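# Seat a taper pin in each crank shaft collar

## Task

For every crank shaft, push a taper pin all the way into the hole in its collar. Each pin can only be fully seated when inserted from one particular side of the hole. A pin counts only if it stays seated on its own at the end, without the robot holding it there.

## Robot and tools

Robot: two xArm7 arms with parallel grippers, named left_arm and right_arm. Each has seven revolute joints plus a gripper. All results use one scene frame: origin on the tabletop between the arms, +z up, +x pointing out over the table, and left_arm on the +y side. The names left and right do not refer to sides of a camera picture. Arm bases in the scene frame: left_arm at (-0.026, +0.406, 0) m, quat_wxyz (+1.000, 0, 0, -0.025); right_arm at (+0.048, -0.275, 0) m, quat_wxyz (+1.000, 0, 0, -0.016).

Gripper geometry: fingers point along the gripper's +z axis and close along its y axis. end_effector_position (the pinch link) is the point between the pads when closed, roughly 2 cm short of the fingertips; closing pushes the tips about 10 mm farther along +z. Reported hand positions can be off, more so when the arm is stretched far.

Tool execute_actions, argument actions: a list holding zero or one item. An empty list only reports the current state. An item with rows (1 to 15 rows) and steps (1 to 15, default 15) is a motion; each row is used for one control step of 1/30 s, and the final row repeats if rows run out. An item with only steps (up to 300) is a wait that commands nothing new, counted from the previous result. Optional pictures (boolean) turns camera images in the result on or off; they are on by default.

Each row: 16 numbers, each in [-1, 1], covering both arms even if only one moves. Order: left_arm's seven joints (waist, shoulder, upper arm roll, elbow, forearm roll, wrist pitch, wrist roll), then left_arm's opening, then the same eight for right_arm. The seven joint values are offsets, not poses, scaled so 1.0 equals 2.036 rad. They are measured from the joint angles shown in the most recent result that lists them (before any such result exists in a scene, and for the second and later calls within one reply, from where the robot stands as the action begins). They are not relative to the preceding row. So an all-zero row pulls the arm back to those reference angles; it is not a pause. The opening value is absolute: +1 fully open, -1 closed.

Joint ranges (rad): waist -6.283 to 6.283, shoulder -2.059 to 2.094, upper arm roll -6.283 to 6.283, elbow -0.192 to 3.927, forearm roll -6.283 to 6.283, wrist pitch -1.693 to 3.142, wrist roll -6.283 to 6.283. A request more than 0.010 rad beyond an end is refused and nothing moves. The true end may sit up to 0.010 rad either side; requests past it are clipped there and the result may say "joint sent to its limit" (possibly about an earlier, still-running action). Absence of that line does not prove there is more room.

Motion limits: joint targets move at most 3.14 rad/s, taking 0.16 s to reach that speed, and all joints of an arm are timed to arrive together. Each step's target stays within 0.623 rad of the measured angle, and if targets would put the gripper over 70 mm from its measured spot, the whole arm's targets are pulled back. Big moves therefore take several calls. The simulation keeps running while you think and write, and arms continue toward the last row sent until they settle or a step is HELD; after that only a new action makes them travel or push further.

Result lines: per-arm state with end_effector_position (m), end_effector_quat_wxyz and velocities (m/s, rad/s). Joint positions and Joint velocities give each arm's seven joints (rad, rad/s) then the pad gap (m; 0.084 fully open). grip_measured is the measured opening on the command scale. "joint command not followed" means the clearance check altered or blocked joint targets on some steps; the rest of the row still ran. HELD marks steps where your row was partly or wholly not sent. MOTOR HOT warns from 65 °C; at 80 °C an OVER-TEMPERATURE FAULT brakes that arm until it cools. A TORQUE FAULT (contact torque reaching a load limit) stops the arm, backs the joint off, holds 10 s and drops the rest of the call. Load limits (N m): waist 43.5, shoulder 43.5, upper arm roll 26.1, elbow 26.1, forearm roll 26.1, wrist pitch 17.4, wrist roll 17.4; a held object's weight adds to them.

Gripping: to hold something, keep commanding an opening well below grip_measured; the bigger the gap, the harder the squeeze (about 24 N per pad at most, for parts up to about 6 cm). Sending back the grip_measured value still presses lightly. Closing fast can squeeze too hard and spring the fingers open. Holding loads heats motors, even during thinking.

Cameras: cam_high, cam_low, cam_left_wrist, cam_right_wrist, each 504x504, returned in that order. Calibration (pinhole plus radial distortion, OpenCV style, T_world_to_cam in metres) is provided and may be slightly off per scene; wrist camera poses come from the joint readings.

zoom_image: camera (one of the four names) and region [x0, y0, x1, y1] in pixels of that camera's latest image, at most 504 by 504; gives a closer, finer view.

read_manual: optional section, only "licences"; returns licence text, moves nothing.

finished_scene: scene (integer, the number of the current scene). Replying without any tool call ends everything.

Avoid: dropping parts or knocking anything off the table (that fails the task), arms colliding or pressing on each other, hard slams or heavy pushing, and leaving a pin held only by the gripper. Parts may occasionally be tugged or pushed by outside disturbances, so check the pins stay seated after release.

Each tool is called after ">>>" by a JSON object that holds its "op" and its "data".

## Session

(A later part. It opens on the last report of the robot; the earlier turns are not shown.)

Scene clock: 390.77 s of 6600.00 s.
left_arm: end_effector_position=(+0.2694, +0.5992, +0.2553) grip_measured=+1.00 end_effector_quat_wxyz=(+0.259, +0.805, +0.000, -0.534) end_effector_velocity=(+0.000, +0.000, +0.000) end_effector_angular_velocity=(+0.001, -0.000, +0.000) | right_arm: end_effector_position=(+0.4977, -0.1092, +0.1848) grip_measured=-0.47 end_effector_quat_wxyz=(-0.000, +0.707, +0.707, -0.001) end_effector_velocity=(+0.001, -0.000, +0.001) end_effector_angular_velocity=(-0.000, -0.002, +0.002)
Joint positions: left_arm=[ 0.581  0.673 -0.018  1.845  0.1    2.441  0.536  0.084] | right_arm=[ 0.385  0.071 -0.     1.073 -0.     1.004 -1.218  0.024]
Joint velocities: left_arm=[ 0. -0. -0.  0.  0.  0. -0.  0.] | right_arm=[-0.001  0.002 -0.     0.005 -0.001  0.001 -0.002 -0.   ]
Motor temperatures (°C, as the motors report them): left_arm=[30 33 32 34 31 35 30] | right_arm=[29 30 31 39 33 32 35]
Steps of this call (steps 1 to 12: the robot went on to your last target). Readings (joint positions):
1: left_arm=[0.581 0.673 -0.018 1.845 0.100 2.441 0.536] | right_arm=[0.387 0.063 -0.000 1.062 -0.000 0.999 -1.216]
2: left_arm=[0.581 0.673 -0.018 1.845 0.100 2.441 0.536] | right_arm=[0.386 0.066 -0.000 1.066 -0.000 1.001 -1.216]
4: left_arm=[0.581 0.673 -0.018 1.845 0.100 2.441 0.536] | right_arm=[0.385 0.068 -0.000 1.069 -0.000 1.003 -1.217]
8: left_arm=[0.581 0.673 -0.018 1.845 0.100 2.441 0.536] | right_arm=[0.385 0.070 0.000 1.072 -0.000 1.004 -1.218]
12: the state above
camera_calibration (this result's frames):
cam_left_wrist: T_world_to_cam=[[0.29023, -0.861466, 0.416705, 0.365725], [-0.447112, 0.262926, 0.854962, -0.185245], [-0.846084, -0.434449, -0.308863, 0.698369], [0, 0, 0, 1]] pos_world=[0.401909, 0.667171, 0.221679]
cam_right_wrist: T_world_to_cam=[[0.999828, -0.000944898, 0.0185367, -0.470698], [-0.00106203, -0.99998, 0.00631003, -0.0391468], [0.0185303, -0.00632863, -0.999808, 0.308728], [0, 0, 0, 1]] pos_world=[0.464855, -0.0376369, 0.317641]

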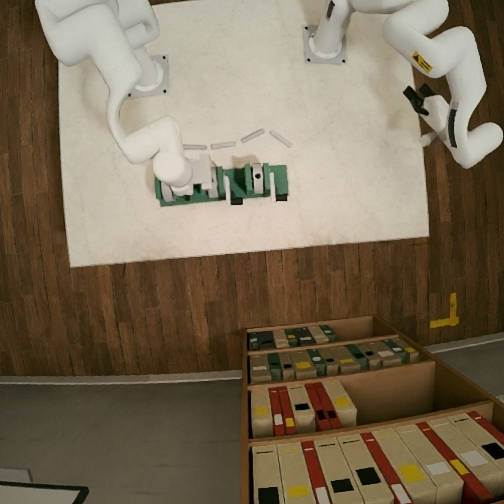

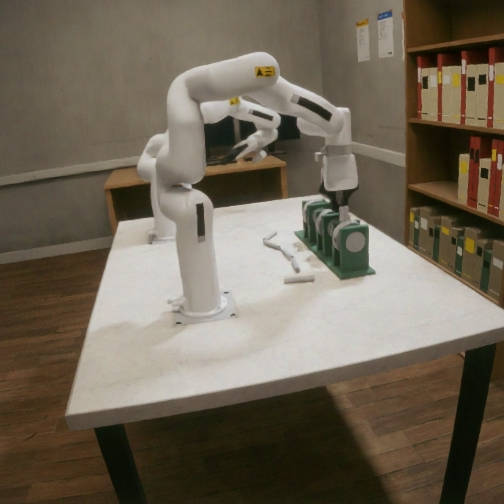

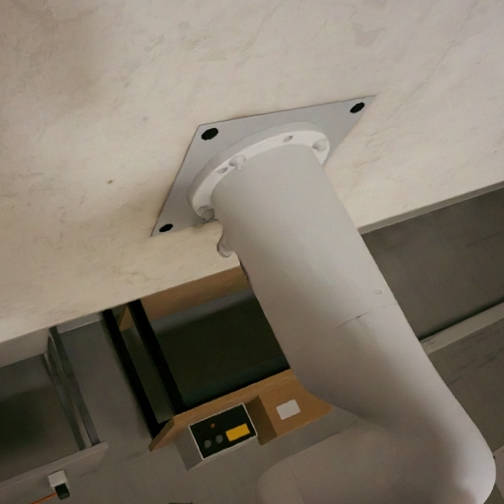

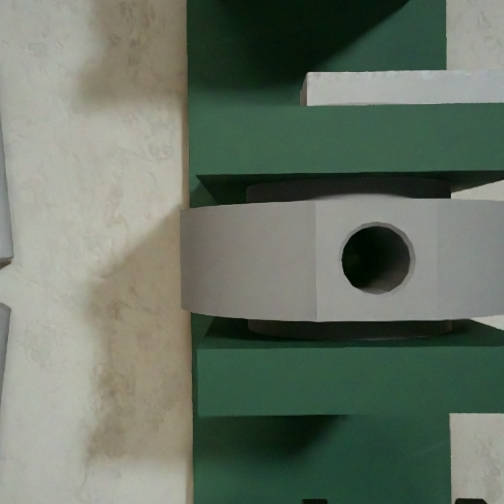

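>>> {"op": "execute_actions", "data": {"actions": [{"rows": [[0,0,0,0,0,0,0,1, 0,0,0,0,0,0,0,-0.4],[0,0,0,0,0,0,0,1, 0,0,0,0,0,0,0,-0.1],[0,0,0,0,0,0,0,1, 0,0,0,0,0,0,0,0.2],[0,0,0,0,0,0,0,1, 0,0,0,0,0,0,0,0.2],[0,0,0,0,0,0,0,1, 0,0,0,0,0,0,0,0.2],[0,0,0,0,0,0,0,1, 0,0,0,0,0,0,0,0.2],[0,0,0,0,0,0,0,1, 0,-0.019,0,0.0358,0,0.0538,0,0.2]], "steps": 15}], "pictures": false}}

>>> {"op": "execute_actions", "data": {"actions": [{"steps": 8}], "pictures": false}}

Scene clock: 419.73 s of 6600.00 s.
left_arm: end_effector_position=(+0.2694, +0.5992, +0.2553) grip_measured=+1.00 end_effector_quat_wxyz=(+0.259, +0.805, +0.000, -0.534) end_effector_velocity=(+0.000, +0.000, -0.000) end_effector_angular_velocity=(+0.002, -0.001, -0.000) | right_arm: end_effector_position=(+0.5002, -0.1084, +0.2256) grip_measured=+0.19 end_effector_quat_wxyz=(+0.002, +0.707, +0.707, +0.004) end_effector_velocity=(-0.026, -0.010, -0.009) end_effector_angular_velocity=(-0.040, +0.107, -0.001)
Joint positions: left_arm=[ 0.581  0.673 -0.018  1.845  0.1    2.441  0.536  0.084] | right_arm=[ 0.385  0.031 -0.     1.144 -0.     1.104 -1.218  0.052]
Joint velocities: left_arm=[ 0.     0.001 -0.     0.001  0.001 -0.    -0.    -0.   ] | right_arm=[-0.     0.002 -0.001  0.002 -0.001  0.114 -0.001 -0.   ]
Motor temperatures (°C, as the motors report them): left_arm=[30 33 32 34 31 35 30] | right_arm=[29 31 31 43 33 32 35]
Steps of this call (steps 1 to 30: the robot went on to your last target; steps 31 to 90: nothing new was sent; then 25.47 s passed at rest; steps 91 to 105: all 15 steps of this action). Readings (joint positions):
91: left_arm=[0.581 0.673 -0.018 1.845 0.100 2.441 0.536] | right_arm=[0.384 0.070 -0.000 1.074 -0.000 1.004 -1.218]
92: left_arm=[0.581 0.673 -0.018 1.845 0.100 2.441 0.536] | right_arm=[0.384 0.069 -0.000 1.076 -0.000 1.002 -1.218]
94: left_arm=[0.581 0.673 -0.018 1.845 0.100 2.441 0.536] | right_arm=[0.385 0.065 -0.000 1.083 -0.000 1.000 -1.218]
98: left_arm=[0.581 0.673 -0.018 1.845 0.100 2.441 0.536] | right_arm=[0.385 0.066 -0.000 1.081 -0.000 1.009 -1.218]
105: the state above

Scene clock: 420.00 s of 6600.00 s.
left_arm: end_effector_position=(+0.2694, +0.5992, +0.2553) grip_measured=+1.00 end_effector_quat_wxyz=(+0.259, +0.805, +0.000, -0.534) end_effector_velocity=(+0.000, +0.000, -0.000) end_effector_angular_velocity=(-0.001, -0.001, -0.000) | right_arm: end_effector_position=(+0.4981, -0.1090, +0.2246) grip_measured=+0.19 end_effector_quat_wxyz=(+0.000, +0.707, +0.707, -0.000) end_effector_velocity=(+0.002, -0.000, +0.005) end_effector_angular_velocity=(+0.003, -0.007, -0.003)
Joint positions: left_arm=[ 0.581  0.673 -0.018  1.845  0.1    2.441  0.536  0.084] | right_arm=[ 0.385  0.032 -0.     1.145 -0.     1.113 -1.218  0.052]
Joint velocities: left_arm=[ 0.     0.     0.    -0.001 -0.    -0.001  0.001 -0.   ] | right_arm=[-0.001 -0.004 -0.     0.008  0.     0.005  0.001 -0.   ]
Motor temperatures (°C, as the motors report them): left_arm=[30 33 32 34 31 35 30] | right_arm=[29 31 31 43 33 32 35]
Steps of this call (steps 1 to 8: the robot went on to your last target). Readings (joint positions):
1: left_arm=[0.581 0.673 -0.018 1.845 0.100 2.441 0.536] | right_arm=[0.385 0.032 -0.000 1.144 -0.000 1.107 -1.218]
2: left_arm=[0.581 0.673 -0.018 1.845 0.100 2.441 0.536] | right_arm=[0.385 0.032 -0.000 1.144 -0.000 1.109 -1.218]
4: left_arm=[0.581 0.673 -0.018 1.845 0.100 2.441 0.536] | right_arm=[0.385 0.033 -0.000 1.143 -0.000 1.111 -1.218]
8: the state above

>>> {"op": "execute_actions", "data": {"actions": [{"rows": [[0,0,0,0,0,0,0,1, 0.0917,0.2217,0,0.2663,0,0.0446,0.0918,0.2]], "steps": 15}], "pictures": false}}

>>> {"op": "execute_actions", "data": {"actions": [{"steps": 15}]}}

Scene clock: 429.17 s of 6600.00 s.
left_arm: end_effector_position=(+0.2694, +0.5992, +0.2553) grip_measured=+1.00 end_effector_quat_wxyz=(+0.259, +0.805, +0.000, -0.534) end_effector_velocity=(-0.000, +0.000, +0.000) end_effector_angular_velocity=(-0.000, +0.002, -0.000) | right_arm: end_effector_position=(+0.5630, +0.0293, +0.2003) grip_measured=+0.19 end_effector_quat_wxyz=(-0.001, +0.705, +0.710, -0.002) end_effector_velocity=(+0.013, +0.132, -0.055) end_effector_angular_velocity=(-0.017, +0.045, +0.023)
Joint positions: left_arm=[ 0.581  0.673 -0.018  1.845  0.1    2.441  0.536  0.084] | right_arm=[ 0.561  0.456  0.004  1.648 -0.     1.197 -1.044  0.052]
Joint velocities: left_arm=[-0.    -0.     0.    -0.     0.001  0.001  0.     0.   ] | right_arm=[ 0.164  0.367  0.015  0.406  0.001  0.087  0.154 -0.   ]
Motor temperatures (°C, as the motors report them): left_arm=[30 33 32 34 31 35 30] | right_arm=[29 30 31 41 33 32 35]
Steps of this call (steps 1 to 15: the robot went on to your last target; steps 16 to 90: nothing new was sent; then 5.67 s passed at rest; steps 91 to 105: all 15 steps of this action). Readings (joint positions):
91: left_arm=[0.581 0.673 -0.018 1.845 0.100 2.441 0.536] | right_arm=[0.385 0.032 -0.000 1.146 -0.000 1.113 -1.218]
92: left_arm=[0.581 0.673 -0.018 1.845 0.100 2.441 0.536] | right_arm=[0.387 0.037 -0.001 1.152 -0.000 1.115 -1.215]
94: left_arm=[0.581 0.673 -0.018 1.845 0.100 2.441 0.536] | right_arm=[0.402 0.075 -0.003 1.201 -0.001 1.124 -1.198]
98: left_arm=[0.581 0.673 -0.018 1.845 0.100 2.441 0.536] | right_arm=[0.466 0.229 0.000 1.384 -0.000 1.153 -1.136]
105: the state above

Scene clock: 429.67 s of 6600.00 s.
left_arm: end_effector_position=(+0.2694, +0.5992, +0.2553) grip_measured=+1.00 end_effector_quat_wxyz=(+0.259, +0.805, +0.000, -0.534) end_effector_velocity=(-0.000, -0.000, -0.000) end_effector_angular_velocity=(-0.001, +0.001, -0.000) | right_arm: end_effector_position=(+0.5684, +0.0365, +0.2000) grip_measured=+0.19 end_effector_quat_wxyz=(+0.000, +0.707, +0.707, -0.000) end_effector_velocity=(+0.001, +0.000, -0.000) end_effector_angular_velocity=(-0.000, -0.000, +0.000)
Joint positions: left_arm=[ 0.581  0.673 -0.018  1.845  0.1    2.441  0.536  0.084] | right_arm=[ 0.571  0.483 -0.     1.687 -0.     1.204 -1.031  0.052]
Joint velocities: left_arm=[-0.     0.     0.    -0.001 -0.     0.     0.     0.   ] | right_arm=[ 0.001  0.003 -0.002  0.003  0.     0.    -0.001  0.   ]
Motor temperatures (°C, as the motors report them): left_arm=[30 33 32 34 31 35 30] | right_arm=[29 30 31 41 33 32 35]
Steps of this call (steps 1 to 15: the robot went on to your last target). Readings (joint positions):
1: left_arm=[0.581 0.673 -0.018 1.845 0.100 2.441 0.536] | right_arm=[0.565 0.466 0.004 1.659 -0.000 1.199 -1.040]
2: left_arm=[0.581 0.673 -0.018 1.845 0.100 2.441 0.536] | right_arm=[0.567 0.472 0.003 1.668 -0.000 1.201 -1.037]
4: left_arm=[0.581 0.673 -0.018 1.845 0.100 2.441 0.536] | right_arm=[0.568 0.477 -0.000 1.678 -0.000 1.202 -1.034]
8: left_arm=[0.581 0.673 -0.018 1.845 0.100 2.441 0.536] | right_arm=[0.569 0.480 -0.001 1.685 -0.000 1.203 -1.032]
15: the state above
camera_calibration (this result's frames):
cam_left_wrist: T_world_to_cam=[[0.29023, -0.861466, 0.416705, 0.365725], [-0.447112, 0.262926, 0.854962, -0.185245], [-0.846084, -0.434449, -0.308863, 0.698369], [0, 0, 0, 1]] pos_world=[0.401909, 0.667171, 0.221679]
cam_right_wrist: T_world_to_cam=[[0.999793, -0.00159939, 0.0202592, -0.541795], [-0.00171736, -0.999982, 0.00580703, 0.106923], [0.0202496, -0.00584062, -0.999778, 0.322539], [0, 0, 0, 1]] pos_world=[0.535335, 0.107938, 0.332823]

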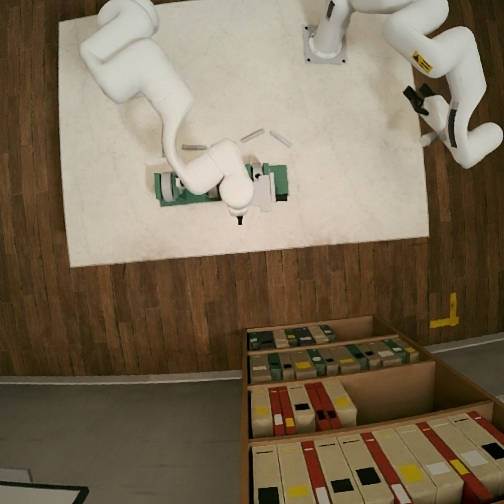

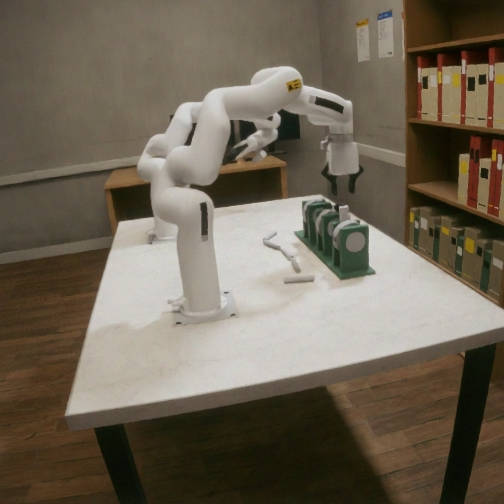

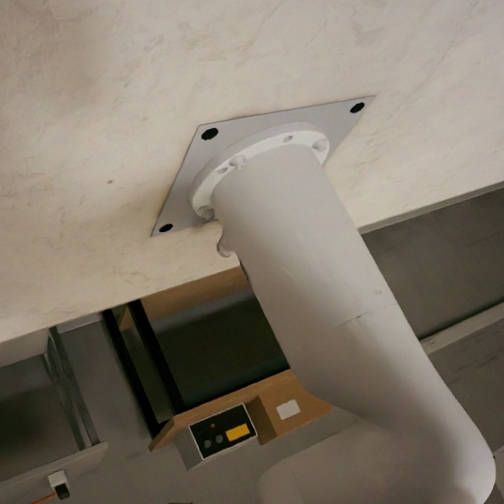

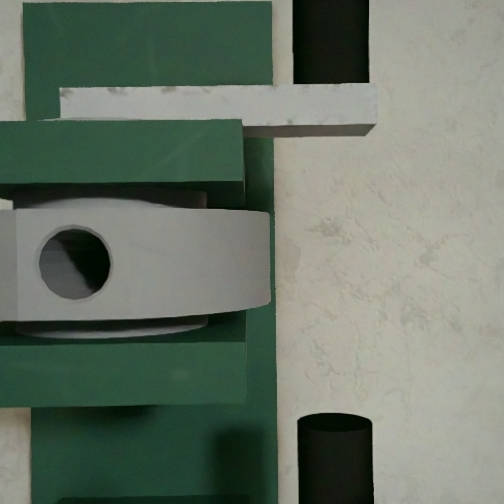

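>>> {"op": "execute_actions", "data": {"actions": [{"rows": [[0,0,0,0,0,0,0,1, 0.0006,0.0359,0,-0.0662,0,-0.1021,0.0006,0.2]], "steps": 15}], "pictures": false}}

>>> {"op": "execute_actions", "data": {"actions": [{"rows": [[0,0,0,0,0,0,0,1, 0,0,0,0,0,0,0,-0.1],[0,0,0,0,0,0,0,1, 0,0,0,0,0,0,0,-0.3],[0,0,0,0,0,0,0,1, 0,0,0,0,0,0,0,-0.3],[0,0,0,0,0,0,0,1, 0,0,0,0,0,0,0,-0.4],[0,0,0,0,0,0,0,1, 0,0,0,0,0,0,0,-0.4],[0,0,0,0,0,0,0,1, 0,0,0,0,0,0,0,-0.4],[0,0,0,0,0,0,0,1, 0,0,0,0,0,0,0,-0.4],[0,0,0,0,0,0,0,1, 0,0,0,0,0,0,0,-0.65]], "steps": 15}], "pictures": false}}

Scene clock: 442.70 s of 6600.00 s.
left_arm: end_effector_position=(+0.2694, +0.5992, +0.2553) grip_measured=+1.00 end_effector_quat_wxyz=(+0.259, +0.805, +0.000, -0.534) end_effector_velocity=(+0.000, +0.000, +0.000) end_effector_angular_velocity=(+0.001, +0.001, +0.000) | right_arm: end_effector_position=(+0.5683, +0.0372, +0.1189) grip_measured=+0.19 end_effector_quat_wxyz=(+0.001, +0.707, +0.707, +0.003) end_effector_velocity=(-0.000, -0.000, -0.007) end_effector_angular_velocity=(+0.003, -0.007, +0.001)
Joint positions: left_arm=[ 0.581  0.673 -0.018  1.845  0.1    2.441  0.536  0.084] | right_arm=[ 0.572  0.553 -0.     1.557 -0.     0.998 -1.03   0.052]
Joint velocities: left_arm=[-0.     0.     0.     0.001  0.     0.    -0.001 -0.   ] | right_arm=[ 0.     0.002 -0.001 -0.02  -0.001 -0.03  -0.001 -0.   ]
Motor temperatures (°C, as the motors report them): left_arm=[30 33 32 34 31 35 30] | right_arm=[29 31 31 39 33 31 35]
Steps of this call (steps 1 to 15: the robot went on to your last target; steps 16 to 90: nothing new was sent; then 9.53 s passed at rest; steps 91 to 105: all 15 steps of this action). Readings (joint positions):
91: left_arm=[0.581 0.673 -0.018 1.845 0.100 2.441 0.536] | right_arm=[0.571 0.484 -0.000 1.687 -0.000 1.203 -1.031]
92: left_arm=[0.581 0.673 -0.018 1.845 0.100 2.441 0.536] | right_arm=[0.571 0.485 -0.000 1.684 -0.000 1.196 -1.031]
94: left_arm=[0.581 0.673 -0.018 1.845 0.100 2.441 0.536] | right_arm=[0.572 0.496 -0.000 1.658 -0.000 1.147 -1.031]
98: left_arm=[0.581 0.673 -0.018 1.845 0.100 2.441 0.536] | right_arm=[0.572 0.549 -0.000 1.569 -0.000 1.036 -1.030]
105: the state above

Scene clock: 443.20 s of 6600.00 s.
left_arm: end_effector_position=(+0.2694, +0.5992, +0.2553) grip_measured=+1.00 end_effector_quat_wxyz=(+0.259, +0.805, +0.000, -0.534) end_effector_velocity=(-0.000, -0.000, -0.000) end_effector_angular_velocity=(+0.001, +0.000, +0.001) | right_arm: end_effector_position=(+0.5671, +0.0373, +0.1181) grip_measured=-0.47 end_effector_quat_wxyz=(+0.000, +0.707, +0.707, +0.001) end_effector_velocity=(+0.001, +0.000, -0.001) end_effector_angular_velocity=(+0.001, -0.000, -0.001)
Joint positions: left_arm=[ 0.581  0.673 -0.018  1.845  0.1    2.441  0.536  0.084] | right_arm=[ 0.573  0.553  0.     1.555 -0.     1.    -1.03   0.024]
Joint velocities: left_arm=[ 0.    -0.     0.    -0.001 -0.001 -0.001 -0.001  0.   ] | right_arm=[-0.     0.002 -0.     0.001  0.001 -0.002 -0.    -0.   ]
Motor temperatures (°C, as the motors report them): left_arm=[30 33 32 34 31 35 30] | right_arm=[29 31 31 39 33 31 35]
Steps of this call (steps 1 to 15: all 15 steps of this action). Readings (joint positions):
1: left_arm=[0.581 0.673 -0.018 1.845 0.100 2.441 0.536] | right_arm=[0.572 0.553 -0.000 1.556 -0.000 0.997 -1.030]
2: left_arm=[0.581 0.673 -0.018 1.845 0.100 2.441 0.536] | right_arm=[0.572 0.554 -0.000 1.556 -0.000 0.998 -1.030]
4: left_arm=[0.581 0.673 -0.018 1.845 0.100 2.441 0.536] | right_arm=[0.572 0.553 -0.000 1.556 -0.000 0.998 -1.030]
8: left_arm=[0.581 0.673 -0.018 1.845 0.100 2.441 0.536] | right_arm=[0.573 0.553 0.001 1.555 0.000 1.000 -1.030]
15: the state above

>>> {"op": "execute_actions", "data": {"actions": [{"rows": [[0,0,0,0,0,0,0,1, 0.0022,-0.0224,0,0.0035,0,0.0259,0.0022,-0.6],[0,0,0,0,0,0,0,1, 0.0022,-0.0224,0,0.0035,0,0.0259,0.0022,-0.6],[0,0,0,0,0,0,0,1, 0.0022,-0.0224,0,0.0035,0,0.0259,0.0022,-0.6],[0,0,0,0,0,0,0,1, 0.0022,-0.0224,0,0.0035,0,0.0259,0.0022,-0.6],[0,0,0,0,0,0,0,1, 0.0022,-0.0224,0,0.0035,0,0.0259,0.0022,-0.6],[0,0,0,0,0,0,0,1, 0.0022,-0.0224,0,0.0035,0,0.0259,0.0022,-0.6],[0,0,0,0,0,0,0,1, 0.0022,-0.0224,0,0.0035,0,0.0259,0.0022,-0.6],[0,0,0,0,0,0,0,1, 0.0022,-0.0224,0,0.0035,0,0.0259,0.0022,-0.6],[0,0,0,0,0,0,0,1, 0.0088,-0.0554,0,-0.0142,0,0.0412,0.0088,-0.6]], "steps": 15}], "pictures": false}}

>>> {"op": "execute_actions", "data": {"actions": [{"steps": 10}], "pictures": false}}

Scene clock: 470.60 s of 6600.00 s.
left_arm: end_effector_position=(+0.2694, +0.5992, +0.2553) grip_measured=+1.00 end_effector_quat_wxyz=(+0.259, +0.805, +0.000, -0.534) end_effector_velocity=(-0.000, -0.000, +0.000) end_effector_angular_velocity=(-0.002, +0.001, +0.000) | right_arm: end_effector_position=(+0.5496, +0.0370, +0.1653) grip_measured=-0.47 end_effector_quat_wxyz=(+0.001, +0.707, +0.707, +0.002) end_effector_velocity=(-0.025, -0.001, +0.027) end_effector_angular_velocity=(-0.003, +0.008, -0.002)
Joint positions: left_arm=[ 0.581  0.673 -0.018  1.845  0.1    2.441  0.536  0.084] | right_arm=[ 0.588  0.448 -0.     1.532 -0.001  1.079 -1.014  0.024]
Joint velocities: left_arm=[ 0.     0.     0.     0.    -0.     0.001  0.001  0.   ] | right_arm=[ 0.021 -0.093 -0.    -0.06   0.002  0.042  0.023  0.   ]
Motor temperatures (°C, as the motors report them): left_arm=[30 34 32 34 31 35 30] | right_arm=[29 31 31 43 33 33 35]
Steps of this call (steps 1 to 15: the robot went on to your last target; steps 16 to 90: nothing new was sent; then 23.90 s passed at rest; steps 91 to 105: all 15 steps of this action). Readings (joint positions):
91: left_arm=[0.581 0.673 -0.018 1.845 0.100 2.441 0.536] | right_arm=[0.572 0.553 -0.000 1.556 -0.000 1.000 -1.030]
92: left_arm=[0.581 0.673 -0.018 1.845 0.100 2.441 0.536] | right_arm=[0.573 0.550 -0.000 1.557 -0.000 1.004 -1.029]
94: left_arm=[0.581 0.673 -0.018 1.845 0.100 2.441 0.536] | right_arm=[0.574 0.529 -0.001 1.562 -0.000 1.027 -1.027]
98: left_arm=[0.581 0.673 -0.018 1.845 0.100 2.441 0.536] | right_arm=[0.576 0.510 -0.000 1.562 -0.000 1.047 -1.026]
105: the state above

Scene clock: 470.93 s of 6600.00 s.
left_arm: end_effector_position=(+0.2694, +0.5992, +0.2553) grip_measured=+1.00 end_effector_quat_wxyz=(+0.259, +0.805, +0.000, -0.534) end_effector_velocity=(-0.000, -0.000, -0.000) end_effector_angular_velocity=(-0.001, +0.001, +0.001) | right_arm: end_effector_position=(+0.5474, +0.0371, +0.1673) grip_measured=-0.47 end_effector_quat_wxyz=(+0.001, +0.707, +0.707, +0.002) end_effector_velocity=(-0.002, -0.000, -0.000) end_effector_angular_velocity=(-0.002, +0.004, +0.000)
Joint positions: left_arm=[ 0.581  0.673 -0.018  1.845  0.1    2.441  0.536  0.084] | right_arm=[ 0.59   0.441 -0.     1.527 -0.     1.083 -1.012  0.024]
Joint velocities: left_arm=[ 0.     0.001  0.    -0.    -0.001  0.    -0.001  0.   ] | right_arm=[ 0.001 -0.001 -0.    -0.001  0.     0.005  0.001  0.   ]
Motor temperatures (°C, as the motors report them): left_arm=[30 34 32 34 31 35 30] | right_arm=[29 31 31 43 33 33 35]
Steps of this call (steps 1 to 10: the robot went on to your last target). Readings (joint positions):
1: left_arm=[0.581 0.673 -0.018 1.845 0.100 2.441 0.536] | right_arm=[0.589 0.446 -0.000 1.530 -0.000 1.080 -1.013]
2: left_arm=[0.581 0.673 -0.018 1.845 0.100 2.441 0.536] | right_arm=[0.589 0.444 -0.000 1.529 -0.000 1.080 -1.013]
4: left_arm=[0.581 0.673 -0.018 1.845 0.100 2.441 0.536] | right_arm=[0.590 0.443 -0.000 1.528 -0.000 1.081 -1.012]
8: left_arm=[0.581 0.673 -0.018 1.845 0.100 2.441 0.536] | right_arm=[0.590 0.441 -0.000 1.527 -0.000 1.082 -1.012]
10: the state above

>>> {"op": "execute_actions", "data": {"actions": [{"rows": [[0,0,0,0,0,0,0,1, 0.0104,-0.0387,0,-0.0355,0,0.0032,0.0104,-0.6],[0,0,0,0,0,0,0,1, 0.0104,-0.0387,0,-0.0355,0,0.0032,0.0104,-0.6],[0,0,0,0,0,0,0,1, 0.0104,-0.0387,0,-0.0355,0,0.0032,0.0104,-0.6],[0,0,0,0,0,0,0,1, 0.0104,-0.0387,0,-0.0355,0,0.0032,0.0104,-0.6],[0,0,0,0,0,0,0,1, 0.0104,-0.0387,0,-0.0355,0,0.0032,0.0104,-0.6],[0,0,0,0,0,0,0,1, 0.0104,-0.0387,0,-0.0355,0,0.0032,0.0104,-0.6],[0,0,0,0,0,0,0,1, 0.0104,-0.0387,0,-0.0355,0,0.0032,0.0104,-0.6],[0,0,0,0,0,0,0,1, 0.0104,-0.0387,0,-0.0355,0,0.0032,0.0104,-0.6],[0,0,0,0,0,0,0,1, 0.0235,-0.0773,0,-0.0826,0,-0.0053,0.0235,-0.6]], "steps": 15}], "pictures": false}}

>>> {"op": "execute_actions", "data": {"actions": [{"steps": 14}]}}

Scene clock: 479.57 s of 6600.00 s.
left_arm: end_effector_position=(+0.2694, +0.5992, +0.2553) grip_measured=+1.00 end_effector_quat_wxyz=(+0.259, +0.805, +0.000, -0.534) end_effector_velocity=(+0.000, +0.000, +0.000) end_effector_angular_velocity=(+0.001, -0.001, -0.000) | right_arm: end_effector_position=(+0.5023, +0.0373, +0.1879) grip_measured=-0.47 end_effector_quat_wxyz=(+0.001, +0.707, +0.707, +0.002) end_effector_velocity=(-0.052, -0.002, +0.003) end_effector_angular_velocity=(-0.002, +0.007, -0.006)
Joint positions: left_arm=[ 0.581  0.673 -0.018  1.845  0.1    2.441  0.536  0.084] | right_arm=[ 0.634  0.294 -0.     1.374 -0.001  1.076 -0.969  0.024]
Joint velocities: left_arm=[ 0.    -0.     0.     0.001  0.    -0.     0.    -0.   ] | right_arm=[ 0.051 -0.143 -0.001 -0.188  0.003 -0.038  0.054  0.   ]
Motor temperatures (°C, as the motors report them): left_arm=[30 34 32 34 31 35 30] | right_arm=[29 31 31 42 33 33 35]
Steps of this call (steps 1 to 15: the robot went on to your last target; steps 16 to 90: nothing new was sent; then 5.13 s passed at rest; steps 91 to 105: all 15 steps of this action). Readings (joint positions):
91: left_arm=[0.581 0.673 -0.018 1.845 0.100 2.441 0.536] | right_arm=[0.591 0.440 0.000 1.526 -0.000 1.084 -1.012]
92: left_arm=[0.581 0.673 -0.018 1.845 0.100 2.441 0.536] | right_arm=[0.592 0.435 0.000 1.521 -0.000 1.083 -1.010]
94: left_arm=[0.581 0.673 -0.018 1.845 0.100 2.441 0.536] | right_arm=[0.600 0.402 -0.001 1.491 -0.000 1.084 -1.001]
98: left_arm=[0.581 0.673 -0.018 1.845 0.100 2.441 0.536] | right_arm=[0.610 0.368 0.000 1.461 -0.000 1.090 -0.993]
105: the state above

Scene clock: 480.03 s of 6600.00 s.
left_arm: end_effector_position=(+0.2694, +0.5992, +0.2553) grip_measured=+1.00 end_effector_quat_wxyz=(+0.259, +0.805, +0.000, -0.534) end_effector_velocity=(-0.000, -0.000, -0.000) end_effector_angular_velocity=(-0.002, +0.002, +0.000) | right_arm: end_effector_position=(+0.4984, +0.0372, +0.1880) grip_measured=-0.47 end_effector_quat_wxyz=(+0.001, +0.707, +0.707, +0.002) end_effector_velocity=(-0.001, -0.000, -0.000) end_effector_angular_velocity=(-0.001, +0.002, -0.001)
Joint positions: left_arm=[ 0.581  0.673 -0.018  1.845  0.1    2.441  0.536  0.084] | right_arm=[ 0.638  0.283 -0.     1.359 -0.     1.072 -0.964  0.024]
Joint velocities: left_arm=[-0.    -0.    -0.    -0.002 -0.001  0.001  0.    -0.   ] | right_arm=[ 0.    -0.002  0.    -0.003  0.     0.001  0.002 -0.   ]
Motor temperatures (°C, as the motors report them): left_arm=[30 34 32 34 31 35 30] | right_arm=[29 31 31 41 33 33 35]
Steps of this call (steps 1 to 14: the robot went on to your last target). Readings (joint positions):
1: left_arm=[0.581 0.673 -0.018 1.845 0.100 2.441 0.536] | right_arm=[0.635 0.291 -0.000 1.369 -0.001 1.075 -0.967]
2: left_arm=[0.581 0.673 -0.018 1.845 0.100 2.441 0.536] | right_arm=[0.636 0.288 -0.000 1.366 -0.000 1.074 -0.966]
4: left_arm=[0.581 0.673 -0.018 1.845 0.100 2.441 0.536] | right_arm=[0.637 0.286 -0.000 1.363 -0.000 1.072 -0.965]
8: left_arm=[0.581 0.673 -0.018 1.845 0.100 2.441 0.536] | right_arm=[0.638 0.284 -0.000 1.360 -0.000 1.072 -0.964]
14: the state above
camera_calibration (this result's frames):
cam_left_wrist: T_world_to_cam=[[0.29023, -0.861466, 0.416705, 0.365725], [-0.447113, 0.262925, 0.854962, -0.185244], [-0.846083, -0.434449, -0.308864, 0.69837], [0, 0, 0, 1]] pos_world=[0.401909, 0.667171, 0.221679]
cam_right_wrist: T_world_to_cam=[[0.999719, -0.00166643, 0.0236621, -0.47218], [-0.00174423, -0.999993, 0.00326749, 0.10812], [0.0236564, -0.00330785, -0.999715, 0.310177], [0, 0, 0, 1]] pos_world=[0.464898, 0.108359, 0.320908]

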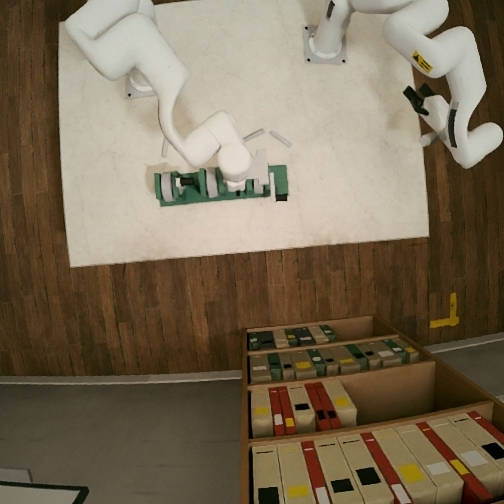

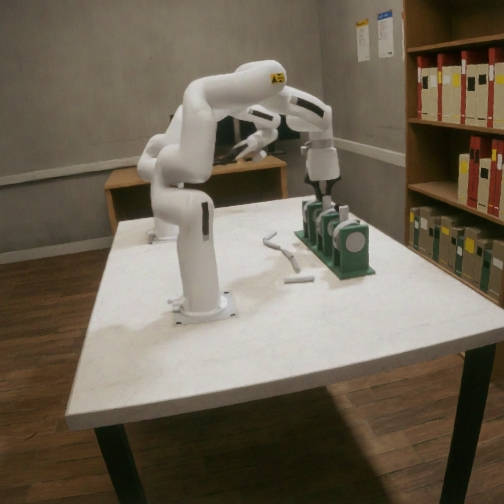

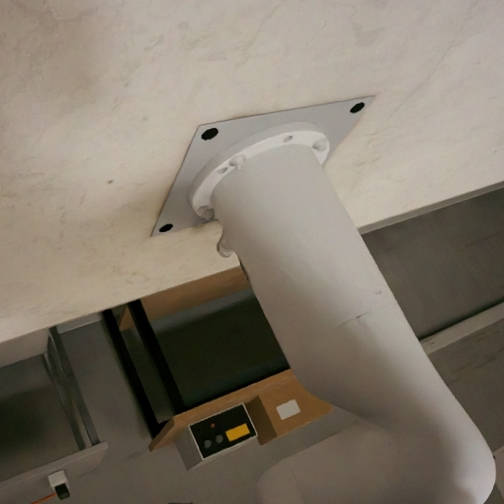

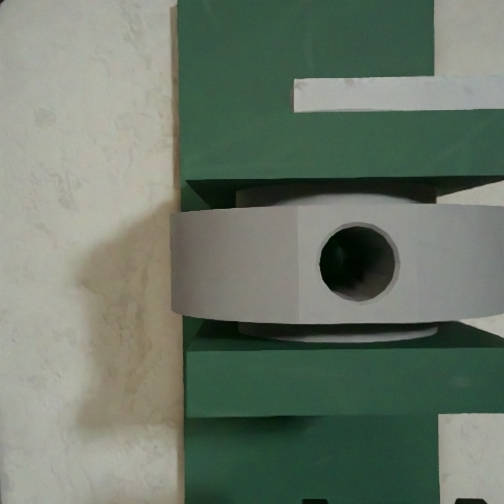

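>>> {"op": "execute_actions", "data": {"actions": [{"rows": [[0,0,0,0,0,0,0,1, 0,0,0,0,0,0,0,-0.4],[0,0,0,0,0,0,0,1, 0,0,0,0,0,0,0,-0.1],[0,0,0,0,0,0,0,1, 0,0,0,0,0,0,0,0.2],[0,0,0,0,0,0,0,1, 0,0,0,0,0,0,0,0.2],[0,0,0,0,0,0,0,1, 0,0,0,0,0,0,0,0.2],[0,0,0,0,0,0,0,1, 0,-0.0145,0,0.0372,0,0.0517,0,0.2]], "steps": 15}], "pictures": false}}

>>> {"op": "execute_actions", "data": {"actions": [{"steps": 6}], "pictures": false}}

Scene clock: 495.83 s of 6600.00 s.
left_arm: end_effector_position=(+0.2694, +0.5992, +0.2553) grip_measured=+1.00 end_effector_quat_wxyz=(+0.259, +0.805, +0.000, -0.534) end_effector_velocity=(+0.000, +0.000, -0.000) end_effector_angular_velocity=(+0.000, +0.000, -0.000) | right_arm: end_effector_position=(+0.4991, +0.0378, +0.2276) grip_measured=+0.19 end_effector_quat_wxyz=(+0.001, +0.707, +0.707, +0.004) end_effector_velocity=(-0.019, -0.014, -0.026) end_effector_angular_velocity=(-0.066, +0.094, -0.001)
Joint positions: left_arm=[ 0.581  0.673 -0.018  1.845  0.1    2.441  0.536  0.084] | right_arm=[ 0.638  0.254 -0.     1.433 -0.     1.171 -0.964  0.052]
Joint velocities: left_arm=[ 0.     0.    -0.    -0.     0.    -0.001 -0.     0.   ] | right_arm=[-0.     0.027 -0.    -0.014 -0.     0.074  0.    -0.   ]
Motor temperatures (°C, as the motors report them): left_arm=[30 34 32 34 31 35 30] | right_arm=[29 31 31 39 33 32 35]
Steps of this call (steps 1 to 30: the robot went on to your last target; steps 31 to 90: nothing new was sent; then 12.30 s passed at rest; steps 91 to 105: all 15 steps of this action). Readings (joint positions):
91: left_arm=[0.581 0.673 -0.018 1.845 0.100 2.441 0.536] | right_arm=[0.638 0.284 -0.000 1.359 -0.000 1.072 -0.964]
92: left_arm=[0.581 0.673 -0.018 1.845 0.100 2.441 0.536] | right_arm=[0.638 0.284 0.000 1.358 0.000 1.072 -0.964]
94: left_arm=[0.581 0.673 -0.018 1.845 0.100 2.441 0.536] | right_arm=[0.639 0.285 0.001 1.357 0.000 1.073 -0.964]
98: left_arm=[0.581 0.673 -0.018 1.845 0.100 2.441 0.536] | right_arm=[0.638 0.281 0.001 1.372 0.000 1.097 -0.964]
105: the state above

Scene clock: 496.03 s of 6600.00 s.
left_arm: end_effector_position=(+0.2694, +0.5992, +0.2553) grip_measured=+1.00 end_effector_quat_wxyz=(+0.259, +0.805, +0.000, -0.534) end_effector_velocity=(-0.000, -0.000, +0.000) end_effector_angular_velocity=(-0.001, +0.002, +0.000) | right_arm: end_effector_position=(+0.4982, +0.0372, +0.2269) grip_measured=+0.19 end_effector_quat_wxyz=(+0.000, +0.707, +0.707, +0.001) end_effector_velocity=(+0.003, +0.002, +0.011) end_effector_angular_velocity=(+0.011, -0.015, -0.002)
Joint positions: left_arm=[ 0.581  0.673 -0.018  1.845  0.1    2.441  0.536  0.084] | right_arm=[ 0.638  0.255 -0.     1.434 -0.     1.176 -0.964  0.052]
Joint velocities: left_arm=[ 0.     0.001 -0.     0.001 -0.     0.001 -0.    -0.   ] | right_arm=[ 0.    -0.008 -0.     0.016  0.     0.005  0.002  0.   ]
Motor temperatures (°C, as the motors report them): left_arm=[30 34 32 35 31 35 30] | right_arm=[29 31 31 39 33 32 35]
Steps of this call (steps 1 to 6: the robot went on to your last target). Readings (joint positions):
1: left_arm=[0.581 0.673 -0.018 1.845 0.100 2.441 0.536] | right_arm=[0.638 0.254 -0.000 1.433 -0.000 1.173 -0.964]
2: left_arm=[0.581 0.673 -0.018 1.845 0.100 2.441 0.536] | right_arm=[0.638 0.255 -0.000 1.432 -0.000 1.175 -0.964]
4: left_arm=[0.581 0.673 -0.018 1.845 0.100 2.441 0.536] | right_arm=[0.638 0.255 -0.000 1.433 -0.000 1.176 -0.964]
6: the state above

>>> {"op": "execute_actions", "data": {"actions": [{"rows": [[-0.4375,-0.0388,0.0088,-0.0068,-0.0491,-0.5913,0.3315,0.2, 0.0309,-0.239,0,-0.3164,0,-0.0759,-0.003,1]], "steps": 15}], "pictures": false}}

>>> {"op": "execute_actions", "data": {"actions": [{"steps": 30}]}}

Scene clock: 519.00 s of 6600.00 s.
left_arm: end_effector_position=(+0.3954, +0.4743, +0.1976) grip_measured=+0.19 end_effector_quat_wxyz=(+0.176, +0.852, -0.329, -0.369) end_effector_velocity=(+0.271, -0.343, -0.105) end_effector_angular_velocity=(-0.381, -1.034, -1.222) | right_arm: end_effector_position=(+0.3666, -0.0253, +0.2046) grip_measured=+1.00 end_effector_quat_wxyz=(+0.000, +0.684, +0.729, -0.001) end_effector_velocity=(-0.140, -0.079, -0.062) end_effector_angular_velocity=(-0.014, +0.018, +0.065)
Joint positions: left_arm=[ 0.19   0.634 -0.011  1.838  0.05   2.045  0.868  0.052] | right_arm=[ 0.696 -0.195  0.     0.84  -0.     1.036 -0.97   0.084]
Joint velocities: left_arm=[-0.843 -0.066  0.011 -0.015 -0.084 -0.949  0.57  -0.   ] | right_arm=[ 0.059 -0.452  0.001 -0.625  0.    -0.15  -0.005  0.   ]
Motor temperatures (°C, as the motors report them): left_arm=[30 34 32 35 31 35 30] | right_arm=[29 31 31 38 33 32 35]
Steps of this call (steps 1 to 15: the robot went on to your last target; steps 16 to 90: nothing new was sent; then 19.47 s passed at rest; steps 91 to 105: all 15 steps of this action). Readings (joint positions):
91: left_arm=[0.581 0.673 -0.018 1.845 0.100 2.440 0.537] | right_arm=[0.638 0.254 -0.000 1.435 -0.000 1.177 -0.964]
92: left_arm=[0.576 0.672 -0.016 1.845 0.099 2.434 0.544] | right_arm=[0.638 0.250 -0.000 1.429 -0.000 1.175 -0.964]
94: left_arm=[0.537 0.667 -0.008 1.843 0.093 2.387 0.590] | right_arm=[0.643 0.213 -0.001 1.379 -0.000 1.162 -0.965]
98: left_arm=[0.402 0.652 -0.014 1.842 0.073 2.260 0.712] | right_arm=[0.664 0.049 0.000 1.167 -0.000 1.112 -0.967]
105: the state above

Scene clock: 520.00 s of 6600.00 s.
left_arm: end_effector_position=(+0.5664, +0.1871, +0.1894) grip_measured=+0.19 end_effector_quat_wxyz=(-0.000, +0.709, -0.705, -0.002) end_effector_velocity=(-0.001, -0.021, +0.003) end_effector_angular_velocity=(-0.018, -0.022, -0.037) | right_arm: end_effector_position=(+0.3560, -0.0314, +0.2000) grip_measured=+1.00 end_effector_quat_wxyz=(+0.000, +0.682, +0.731, -0.000) end_effector_velocity=(+0.000, -0.001, -0.000) end_effector_angular_velocity=(+0.001, +0.001, -0.003)
Joint positions: left_arm=[-0.306  0.594  0.002  1.831  0.     1.24   1.21   0.052] | right_arm=[ 0.701 -0.232 -0.     0.79  -0.     1.022 -0.97   0.084]
Joint velocities: left_arm=[-0.02  -0.002 -0.012  0.001 -0.003 -0.024  0.008 -0.   ] | right_arm=[ 0.    -0.001 -0.002 -0.001  0.001 -0.     0.001 -0.   ]
Motor temperatures (°C, as the motors report them): left_arm=[30 34 32 35 31 35 30] | right_arm=[29 30 31 38 33 32 35]
Steps of this call (steps 1 to 30: the robot went on to your last target). Readings (joint positions):
1: left_arm=[0.162 0.632 -0.010 1.838 0.047 2.013 0.887] | right_arm=[0.698 -0.207 0.000 0.823 -0.000 1.032 -0.970]
2: left_arm=[0.135 0.629 -0.010 1.838 0.045 1.979 0.905] | right_arm=[0.699 -0.214 -0.000 0.813 -0.000 1.029 -0.970]
4: left_arm=[0.084 0.625 -0.009 1.837 0.040 1.910 0.940] | right_arm=[0.700 -0.223 -0.000 0.802 -0.000 1.025 -0.970]
8: left_arm=[-0.009 0.618 -0.007 1.835 0.030 1.761 1.004] | right_arm=[0.700 -0.229 -0.000 0.794 -0.000 1.022 -0.970]
30: the state above
camera_calibration (this result's frames):
cam_left_wrist: T_world_to_cam=[[-0.999832, -0.0107679, 0.0148577, 0.599611], [-0.0110516, 0.999756, -0.0191492, -0.107086], [-0.0146478, -0.0193101, -0.999706, 0.332527], [0, 0, 0, 1]] pos_world=[0.603197, 0.119938, 0.32147]
cam_right_wrist: T_world_to_cam=[[0.997528, 0.0674167, 0.0198221, -0.326528], [0.0673135, -0.997715, 0.00582663, 0.0141534], [0.0201696, -0.00447793, -0.999787, 0.326534], [0, 0, 0, 1]] pos_world=[0.318182, 0.0375967, 0.332855]

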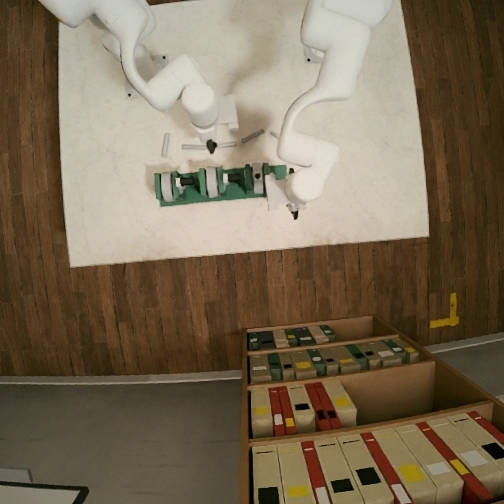

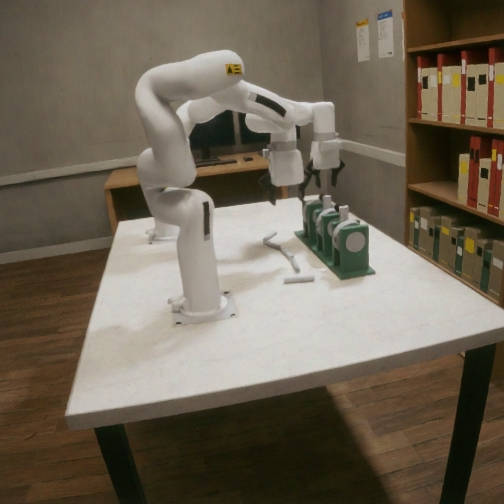

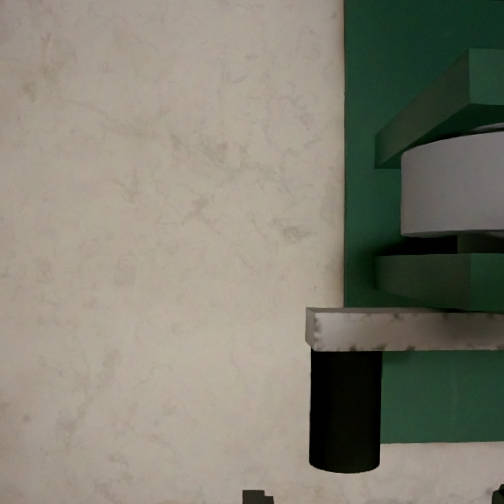

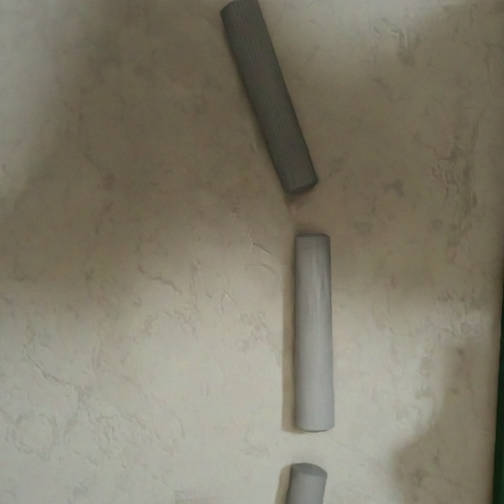

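>>> {"op": "execute_actions", "data": {"actions": [{"rows": [[-0.005,0.0317,-0.001,-0.0534,0,-0.0866,-0.0027,0.2, 0,0.1871,0,-0.0894,0,-0.277,0,1]], "steps": 15}], "pictures": false}}

>>> {"op": "execute_actions", "data": {"actions": [{"steps": 12}], "pictures": false}}

Scene clock: 539.87 s of 6600.00 s.
left_arm: end_effector_position=(+0.5672, +0.1789, +0.1198) grip_measured=+0.19 end_effector_quat_wxyz=(-0.001, +0.707, -0.707, +0.002) end_effector_velocity=(-0.004, +0.001, -0.012) end_effector_angular_velocity=(+0.004, +0.010, -0.001) | right_arm: end_effector_position=(+0.3563, -0.0311, +0.0357) grip_measured=+1.00 end_effector_quat_wxyz=(-0.001, +0.682, +0.731, -0.005) end_effector_velocity=(-0.054, -0.041, -0.188) end_effector_angular_velocity=(-0.041, +0.052, +0.004)
Joint positions: left_arm=[-0.316  0.656  0.     1.726  0.     1.065  1.205  0.052] | right_arm=[ 0.701  0.12  -0.     0.619 -0.     0.509 -0.97   0.084]
Joint velocities: left_arm=[-0.001  0.006 -0.    -0.023 -0.    -0.018 -0.    -0.   ] | right_arm=[ 0.001  0.411  0.001 -0.226 -0.    -0.571 -0.001  0.   ]
Motor temperatures (°C, as the motors report them): left_arm=[30 34 32 35 31 35 30] | right_arm=[29 30 31 38 33 31 35]
Steps of this call (steps 1 to 15: the robot went on to your last target; steps 16 to 90: nothing new was sent; then 16.37 s passed at rest; steps 91 to 105: all 15 steps of this action). Readings (joint positions):
91: left_arm=[-0.310 0.594 -0.000 1.831 0.000 1.236 1.211] | right_arm=[0.701 -0.231 -0.000 0.790 -0.000 1.021 -0.970]
92: left_arm=[-0.310 0.595 -0.000 1.828 0.000 1.230 1.211] | right_arm=[0.701 -0.228 -0.000 0.789 -0.000 1.015 -0.970]
94: left_arm=[-0.311 0.607 0.000 1.804 0.000 1.181 1.209] | right_arm=[0.701 -0.199 -0.000 0.777 -0.000 0.964 -0.970]
98: left_arm=[-0.315 0.657 -0.000 1.730 0.000 1.092 1.206] | right_arm=[0.701 -0.077 -0.000 0.715 -0.000 0.793 -0.970]
105: the state above

Scene clock: 540.27 s of 6600.00 s.
left_arm: end_effector_position=(+0.5658, +0.1793, +0.1165) grip_measured=+0.19 end_effector_quat_wxyz=(-0.000, +0.707, -0.707, +0.000) end_effector_velocity=(-0.001, +0.000, -0.001) end_effector_angular_velocity=(+0.001, +0.002, -0.001) | right_arm: end_effector_position=(+0.3569, -0.0308, +0.0255) grip_measured=+1.00 end_effector_quat_wxyz=(+0.000, +0.682, +0.731, +0.001) end_effector_velocity=(-0.003, -0.002, -0.005) end_effector_angular_velocity=(-0.005, +0.007, -0.000)
Joint positions: left_arm=[-0.316  0.659  0.     1.722  0.     1.063  1.205  0.052] | right_arm=[ 0.701  0.148 -0.     0.609 -0.     0.459 -0.97   0.084]
Joint velocities: left_arm=[-0.     0.    -0.    -0.002 -0.    -0.001  0.    -0.   ] | right_arm=[ 0.     0.008  0.001 -0.007  0.001 -0.007  0.     0.   ]
Motor temperatures (°C, as the motors report them): left_arm=[30 34 32 35 31 35 30] | right_arm=[29 30 31 38 33 31 35]
Steps of this call (steps 1 to 12: the robot went on to your last target). Readings (joint positions):
1: left_arm=[-0.316 0.656 0.000 1.725 0.000 1.064 1.205] | right_arm=[0.701 0.131 0.000 0.614 -0.000 0.493 -0.970]
2: left_arm=[-0.316 0.657 0.000 1.724 0.000 1.064 1.205] | right_arm=[0.701 0.137 -0.000 0.612 -0.000 0.482 -0.970]
4: left_arm=[-0.316 0.658 0.000 1.723 0.000 1.064 1.205] | right_arm=[0.701 0.142 -0.000 0.612 -0.000 0.469 -0.970]
8: left_arm=[-0.316 0.659 0.000 1.722 0.000 1.063 1.205] | right_arm=[0.701 0.146 -0.000 0.610 -0.000 0.460 -0.970]
12: the state above

Close both grippers.

>>> {"op": "execute_actions", "data": {"actions": [{"rows": [[0,0,0,0,0,0,0,-0.1, 0,0,0,0,0,0,0,0.3],[0,0,0,0,0,0,0,-0.3, 0,0,0,0,0,0,0,-0.2],[0,0,0,0,0,0,0,-0.3, 0,0,0,0,0,0,0,-0.4],[0,0,0,0,0,0,0,-0.4, 0,0,0,0,0,0,0,-0.4],[0,0,0,0,0,0,0,-0.4, 0,0,0,0,0,0,0,-0.45],[0,0,0,0,0,0,0,-0.4, 0,0,0,0,0,0,0,-0.5],[0,0,0,0,0,0,0,-0.4, 0,0,0,0,0,0,0,-0.5],[0,0,0,0,0,0,0,-0.4, 0,0,0,0,0,0,0,-0.55],[0,0,0,0,0,0,0,-0.6, 0,0,0,0,0,0,0,-0.55],[0,0,0,0,0,0,0,-0.6, 0,0,0,0,0,0,0,-0.55],[0,0,0,0,0,0,0,-0.6, 0,0,0,0,0,0,0,-0.9]], "steps": 15}]}}

Scene clock: 547.90 s of 6600.00 s.
left_arm: end_effector_position=(+0.5651, +0.1792, +0.1159) grip_measured=-0.47 end_effector_quat_wxyz=(+0.000, +0.707, -0.707, -0.001) end_effector_velocity=(+0.001, -0.000, +0.001) end_effector_angular_velocity=(-0.001, -0.003, +0.000) | right_arm: end_effector_position=(+0.3568, -0.0308, +0.0254) grip_measured=-0.61 end_effector_quat_wxyz=(+0.000, +0.682, +0.731, +0.001) end_effector_velocity=(-0.001, +0.000, -0.000) end_effector_angular_velocity=(-0.001, +0.001, +0.002)
Joint positions: left_arm=[-0.316  0.659 -0.     1.721  0.     1.064  1.205  0.023] | right_arm=[ 0.701  0.148 -0.     0.609 -0.     0.459 -0.97   0.017]
Joint velocities: left_arm=[ 0.    -0.     0.     0.002 -0.    -0.001 -0.     0.   ] | right_arm=[ 0.     0.001  0.002  0.    -0.     0.     0.     0.   ]
Motor temperatures (°C, as the motors report them): left_arm=[30 34 32 36 31 35 30] | right_arm=[29 30 31 37 33 31 35]
Steps of this call (steps 1 to 30: the robot went on to your last target; steps 31 to 90: nothing new was sent; then 4.13 s passed at rest; steps 91 to 105: all 15 steps of this action). Readings (joint positions):
91: left_arm=[-0.316 0.659 0.000 1.722 0.000 1.063 1.205] | right_arm=[0.701 0.149 -0.000 0.608 -0.000 0.458 -0.970]
92: left_arm=[-0.316 0.659 0.000 1.722 0.000 1.063 1.205] | right_arm=[0.701 0.149 -0.000 0.608 -0.000 0.458 -0.970]
94: left_arm=[-0.316 0.659 0.000 1.722 0.000 1.063 1.205] | right_arm=[0.701 0.148 -0.000 0.608 -0.000 0.458 -0.970]
98: left_arm=[-0.316 0.659 0.000 1.722 0.000 1.063 1.205] | right_arm=[0.701 0.148 -0.000 0.609 -0.000 0.459 -0.970]
105: the state above
camera_calibration (this result's frames):
cam_left_wrist: T_world_to_cam=[[-0.999893, -0.00401648, 0.0140965, 0.598269], [-0.00431072, 0.999772, -0.0209053, -0.104206], [-0.0140093, -0.0209639, -0.999682, 0.258798], [0, 0, 0, 1]] pos_world=[0.601381, 0.112011, 0.248104]
cam_right_wrist: T_world_to_cam=[[0.997483, 0.0674526, 0.0218803, -0.323949], [0.0673733, -0.997718, 0.0043467, 0.0157926], [0.0221235, -0.00286162, -0.999751, 0.151325], [0, 0, 0, 1]] pos_world=[0.318722, 0.0380409, 0.158307]

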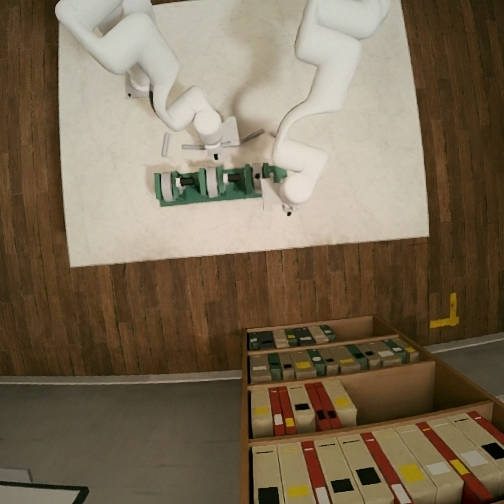

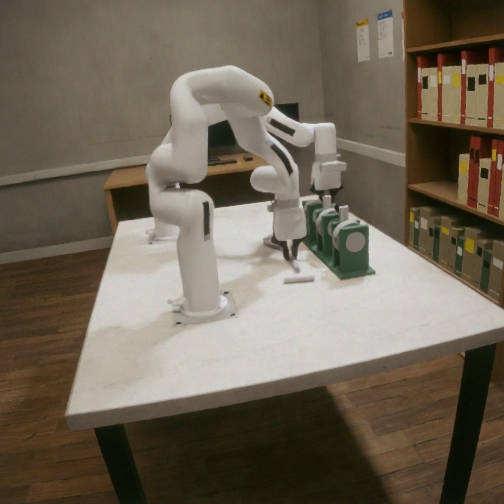

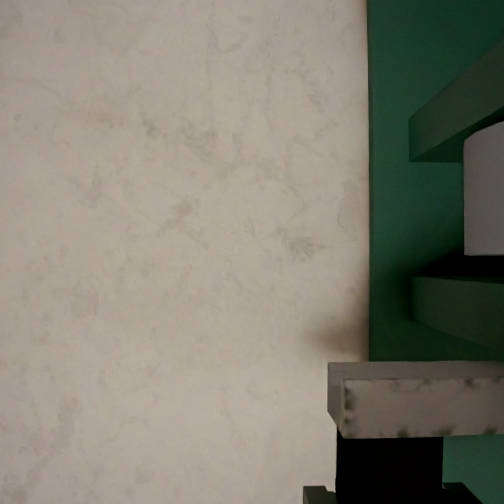

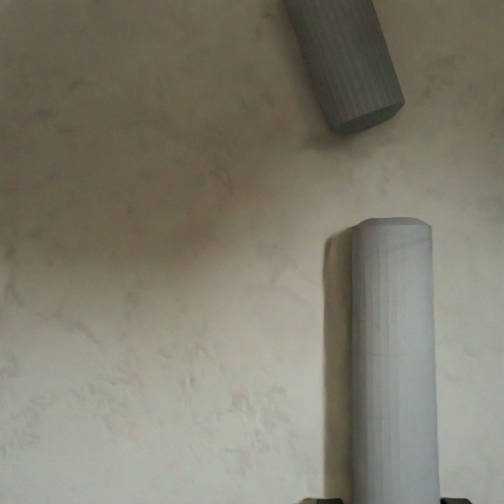

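>>> {"op": "execute_actions", "data": {"actions": [{"rows": [[-0.0015,-0.0224,0,0.0019,0,0.0243,-0.0015,-0.6, 0,-0.0506,0,0.0039,0,0.056,0,-0.9],[-0.0015,-0.0224,0,0.0019,0,0.0243,-0.0015,-0.6, 0,-0.0506,0,0.0039,0,0.056,0,-0.9],[-0.0015,-0.0224,0,0.0019,0,0.0243,-0.0015,-0.6, 0,-0.0506,0,0.0039,0,0.056,0,-0.9],[-0.0015,-0.0224,0,0.0019,0,0.0243,-0.0015,-0.6, 0,-0.0506,0,0.0039,0,0.056,0,-0.9],[-0.0015,-0.0224,0,0.0019,0,0.0243,-0.0015,-0.6, 0,-0.0506,0,0.0039,0,0.056,0,-0.9],[-0.0015,-0.0224,0,0.0019,0,0.0243,-0.0015,-0.6, 0,-0.0506,0,0.0039,0,0.056,0,-0.9],[-0.0015,-0.0224,0,0.0019,0,0.0243,-0.0015,-0.6, 0,-0.0506,0,0.0039,0,0.056,0,-0.9],[-0.0015,-0.0224,0,0.0019,0,0.0243,-0.0015,-0.6, 0,-0.0506,0,0.0039,0,0.056,0,-0.9],[-0.0058,-0.0582,0,-0.0228,0,0.0353,-0.0058,-0.6, -0.19,-0.2558,0,-0.0845,0,0.1722,0.615,-0.9]], "steps": 15}], "pictures": false}}

>>> {"op": "execute_actions", "data": {"actions": [{"steps": 25}], "pictures": false}}

Scene clock: 585.07 s of 6600.00 s.
left_arm: end_effector_position=(+0.5469, +0.1793, +0.1629) grip_measured=-0.47 end_effector_quat_wxyz=(-0.000, +0.707, -0.707, -0.001) end_effector_velocity=(-0.026, +0.001, +0.025) end_effector_angular_velocity=(+0.002, +0.010, +0.003) | right_arm: end_effector_position=(+0.3653, -0.0811, +0.0838) grip_measured=-0.61 end_effector_quat_wxyz=(+0.000, +0.792, +0.610, -0.000) end_effector_velocity=(+0.068, -0.373, +0.192) end_effector_angular_velocity=(+0.037, -0.052, -2.631)
Joint positions: left_arm=[-0.327  0.549 -0.     1.682  0.001  1.134  1.194  0.023] | right_arm=[ 0.581 -0.081 -0.001  0.561 -0.     0.642 -0.764  0.017]
Joint velocities: left_arm=[-0.014 -0.104  0.001 -0.087 -0.002  0.027 -0.015 -0.   ] | right_arm=[-0.901 -0.975 -0.053 -0.378  0.001  0.533  1.677 -0.   ]
Motor temperatures (°C, as the motors report them): left_arm=[30 34 32 38 31 36 30] | right_arm=[29 30 31 36 33 31 35]
Steps of this call (steps 1 to 15: the robot went on to your last target; steps 16 to 90: nothing new was sent; then 33.67 s passed at rest; steps 91 to 105: all 15 steps of this action). Readings (joint positions):
91: left_arm=[-0.316 0.658 0.000 1.722 0.000 1.064 1.205] | right_arm=[0.701 0.147 -0.000 0.609 -0.000 0.459 -0.970]
92: left_arm=[-0.316 0.655 0.000 1.722 0.000 1.068 1.204] | right_arm=[0.701 0.143 -0.000 0.608 -0.000 0.466 -0.970]
94: left_arm=[-0.318 0.635 0.000 1.725 0.000 1.089 1.203] | right_arm=[0.701 0.108 -0.000 0.608 -0.000 0.508 -0.970]
98: left_arm=[-0.319 0.616 0.000 1.725 0.000 1.110 1.202] | right_arm=[0.701 0.054 -0.000 0.619 -0.000 0.558 -0.970]
105: the state above

Scene clock: 585.90 s of 6600.00 s.
left_arm: end_effector_position=(+0.5449, +0.1793, +0.1650) grip_measured=-0.47 end_effector_quat_wxyz=(+0.000, +0.707, -0.707, -0.001) end_effector_velocity=(-0.001, +0.000, -0.001) end_effector_angular_velocity=(+0.001, +0.002, +0.001) | right_arm: end_effector_position=(+0.3553, -0.1855, +0.1272) grip_measured=-0.61 end_effector_quat_wxyz=(+0.000, +1.000, +0.001, +0.000) end_effector_velocity=(+0.000, -0.001, +0.001) end_effector_angular_velocity=(+0.001, -0.002, -0.013)
Joint positions: left_arm=[-0.328  0.541 -0.     1.675  0.     1.136  1.193  0.023] | right_arm=[ 0.314 -0.372  0.     0.437 -0.     0.809  0.281  0.017]
Joint velocities: left_arm=[-0.     0.001 -0.    -0.002  0.    -0.    -0.001 -0.   ] | right_arm=[-0.001 -0.004 -0.002 -0.001  0.     0.001  0.01   0.   ]
Motor temperatures (°C, as the motors report them): left_arm=[30 34 32 38 31 36 30] | right_arm=[29 30 31 36 33 31 35]
Steps of this call (steps 1 to 25: the robot went on to your last target). Readings (joint positions):
1: left_arm=[-0.327 0.546 -0.000 1.679 0.001 1.134 1.194] | right_arm=[0.551 -0.113 -0.002 0.548 -0.000 0.660 -0.705]
2: left_arm=[-0.327 0.545 -0.000 1.678 0.000 1.135 1.194] | right_arm=[0.522 -0.145 -0.002 0.535 -0.000 0.678 -0.641]
4: left_arm=[-0.328 0.543 0.000 1.677 0.000 1.135 1.193] | right_arm=[0.467 -0.206 -0.001 0.508 -0.000 0.713 -0.494]
8: left_arm=[-0.328 0.542 -0.000 1.675 0.000 1.135 1.193] | right_arm=[0.373 -0.309 -0.001 0.464 -0.000 0.772 -0.123]
25: the state above


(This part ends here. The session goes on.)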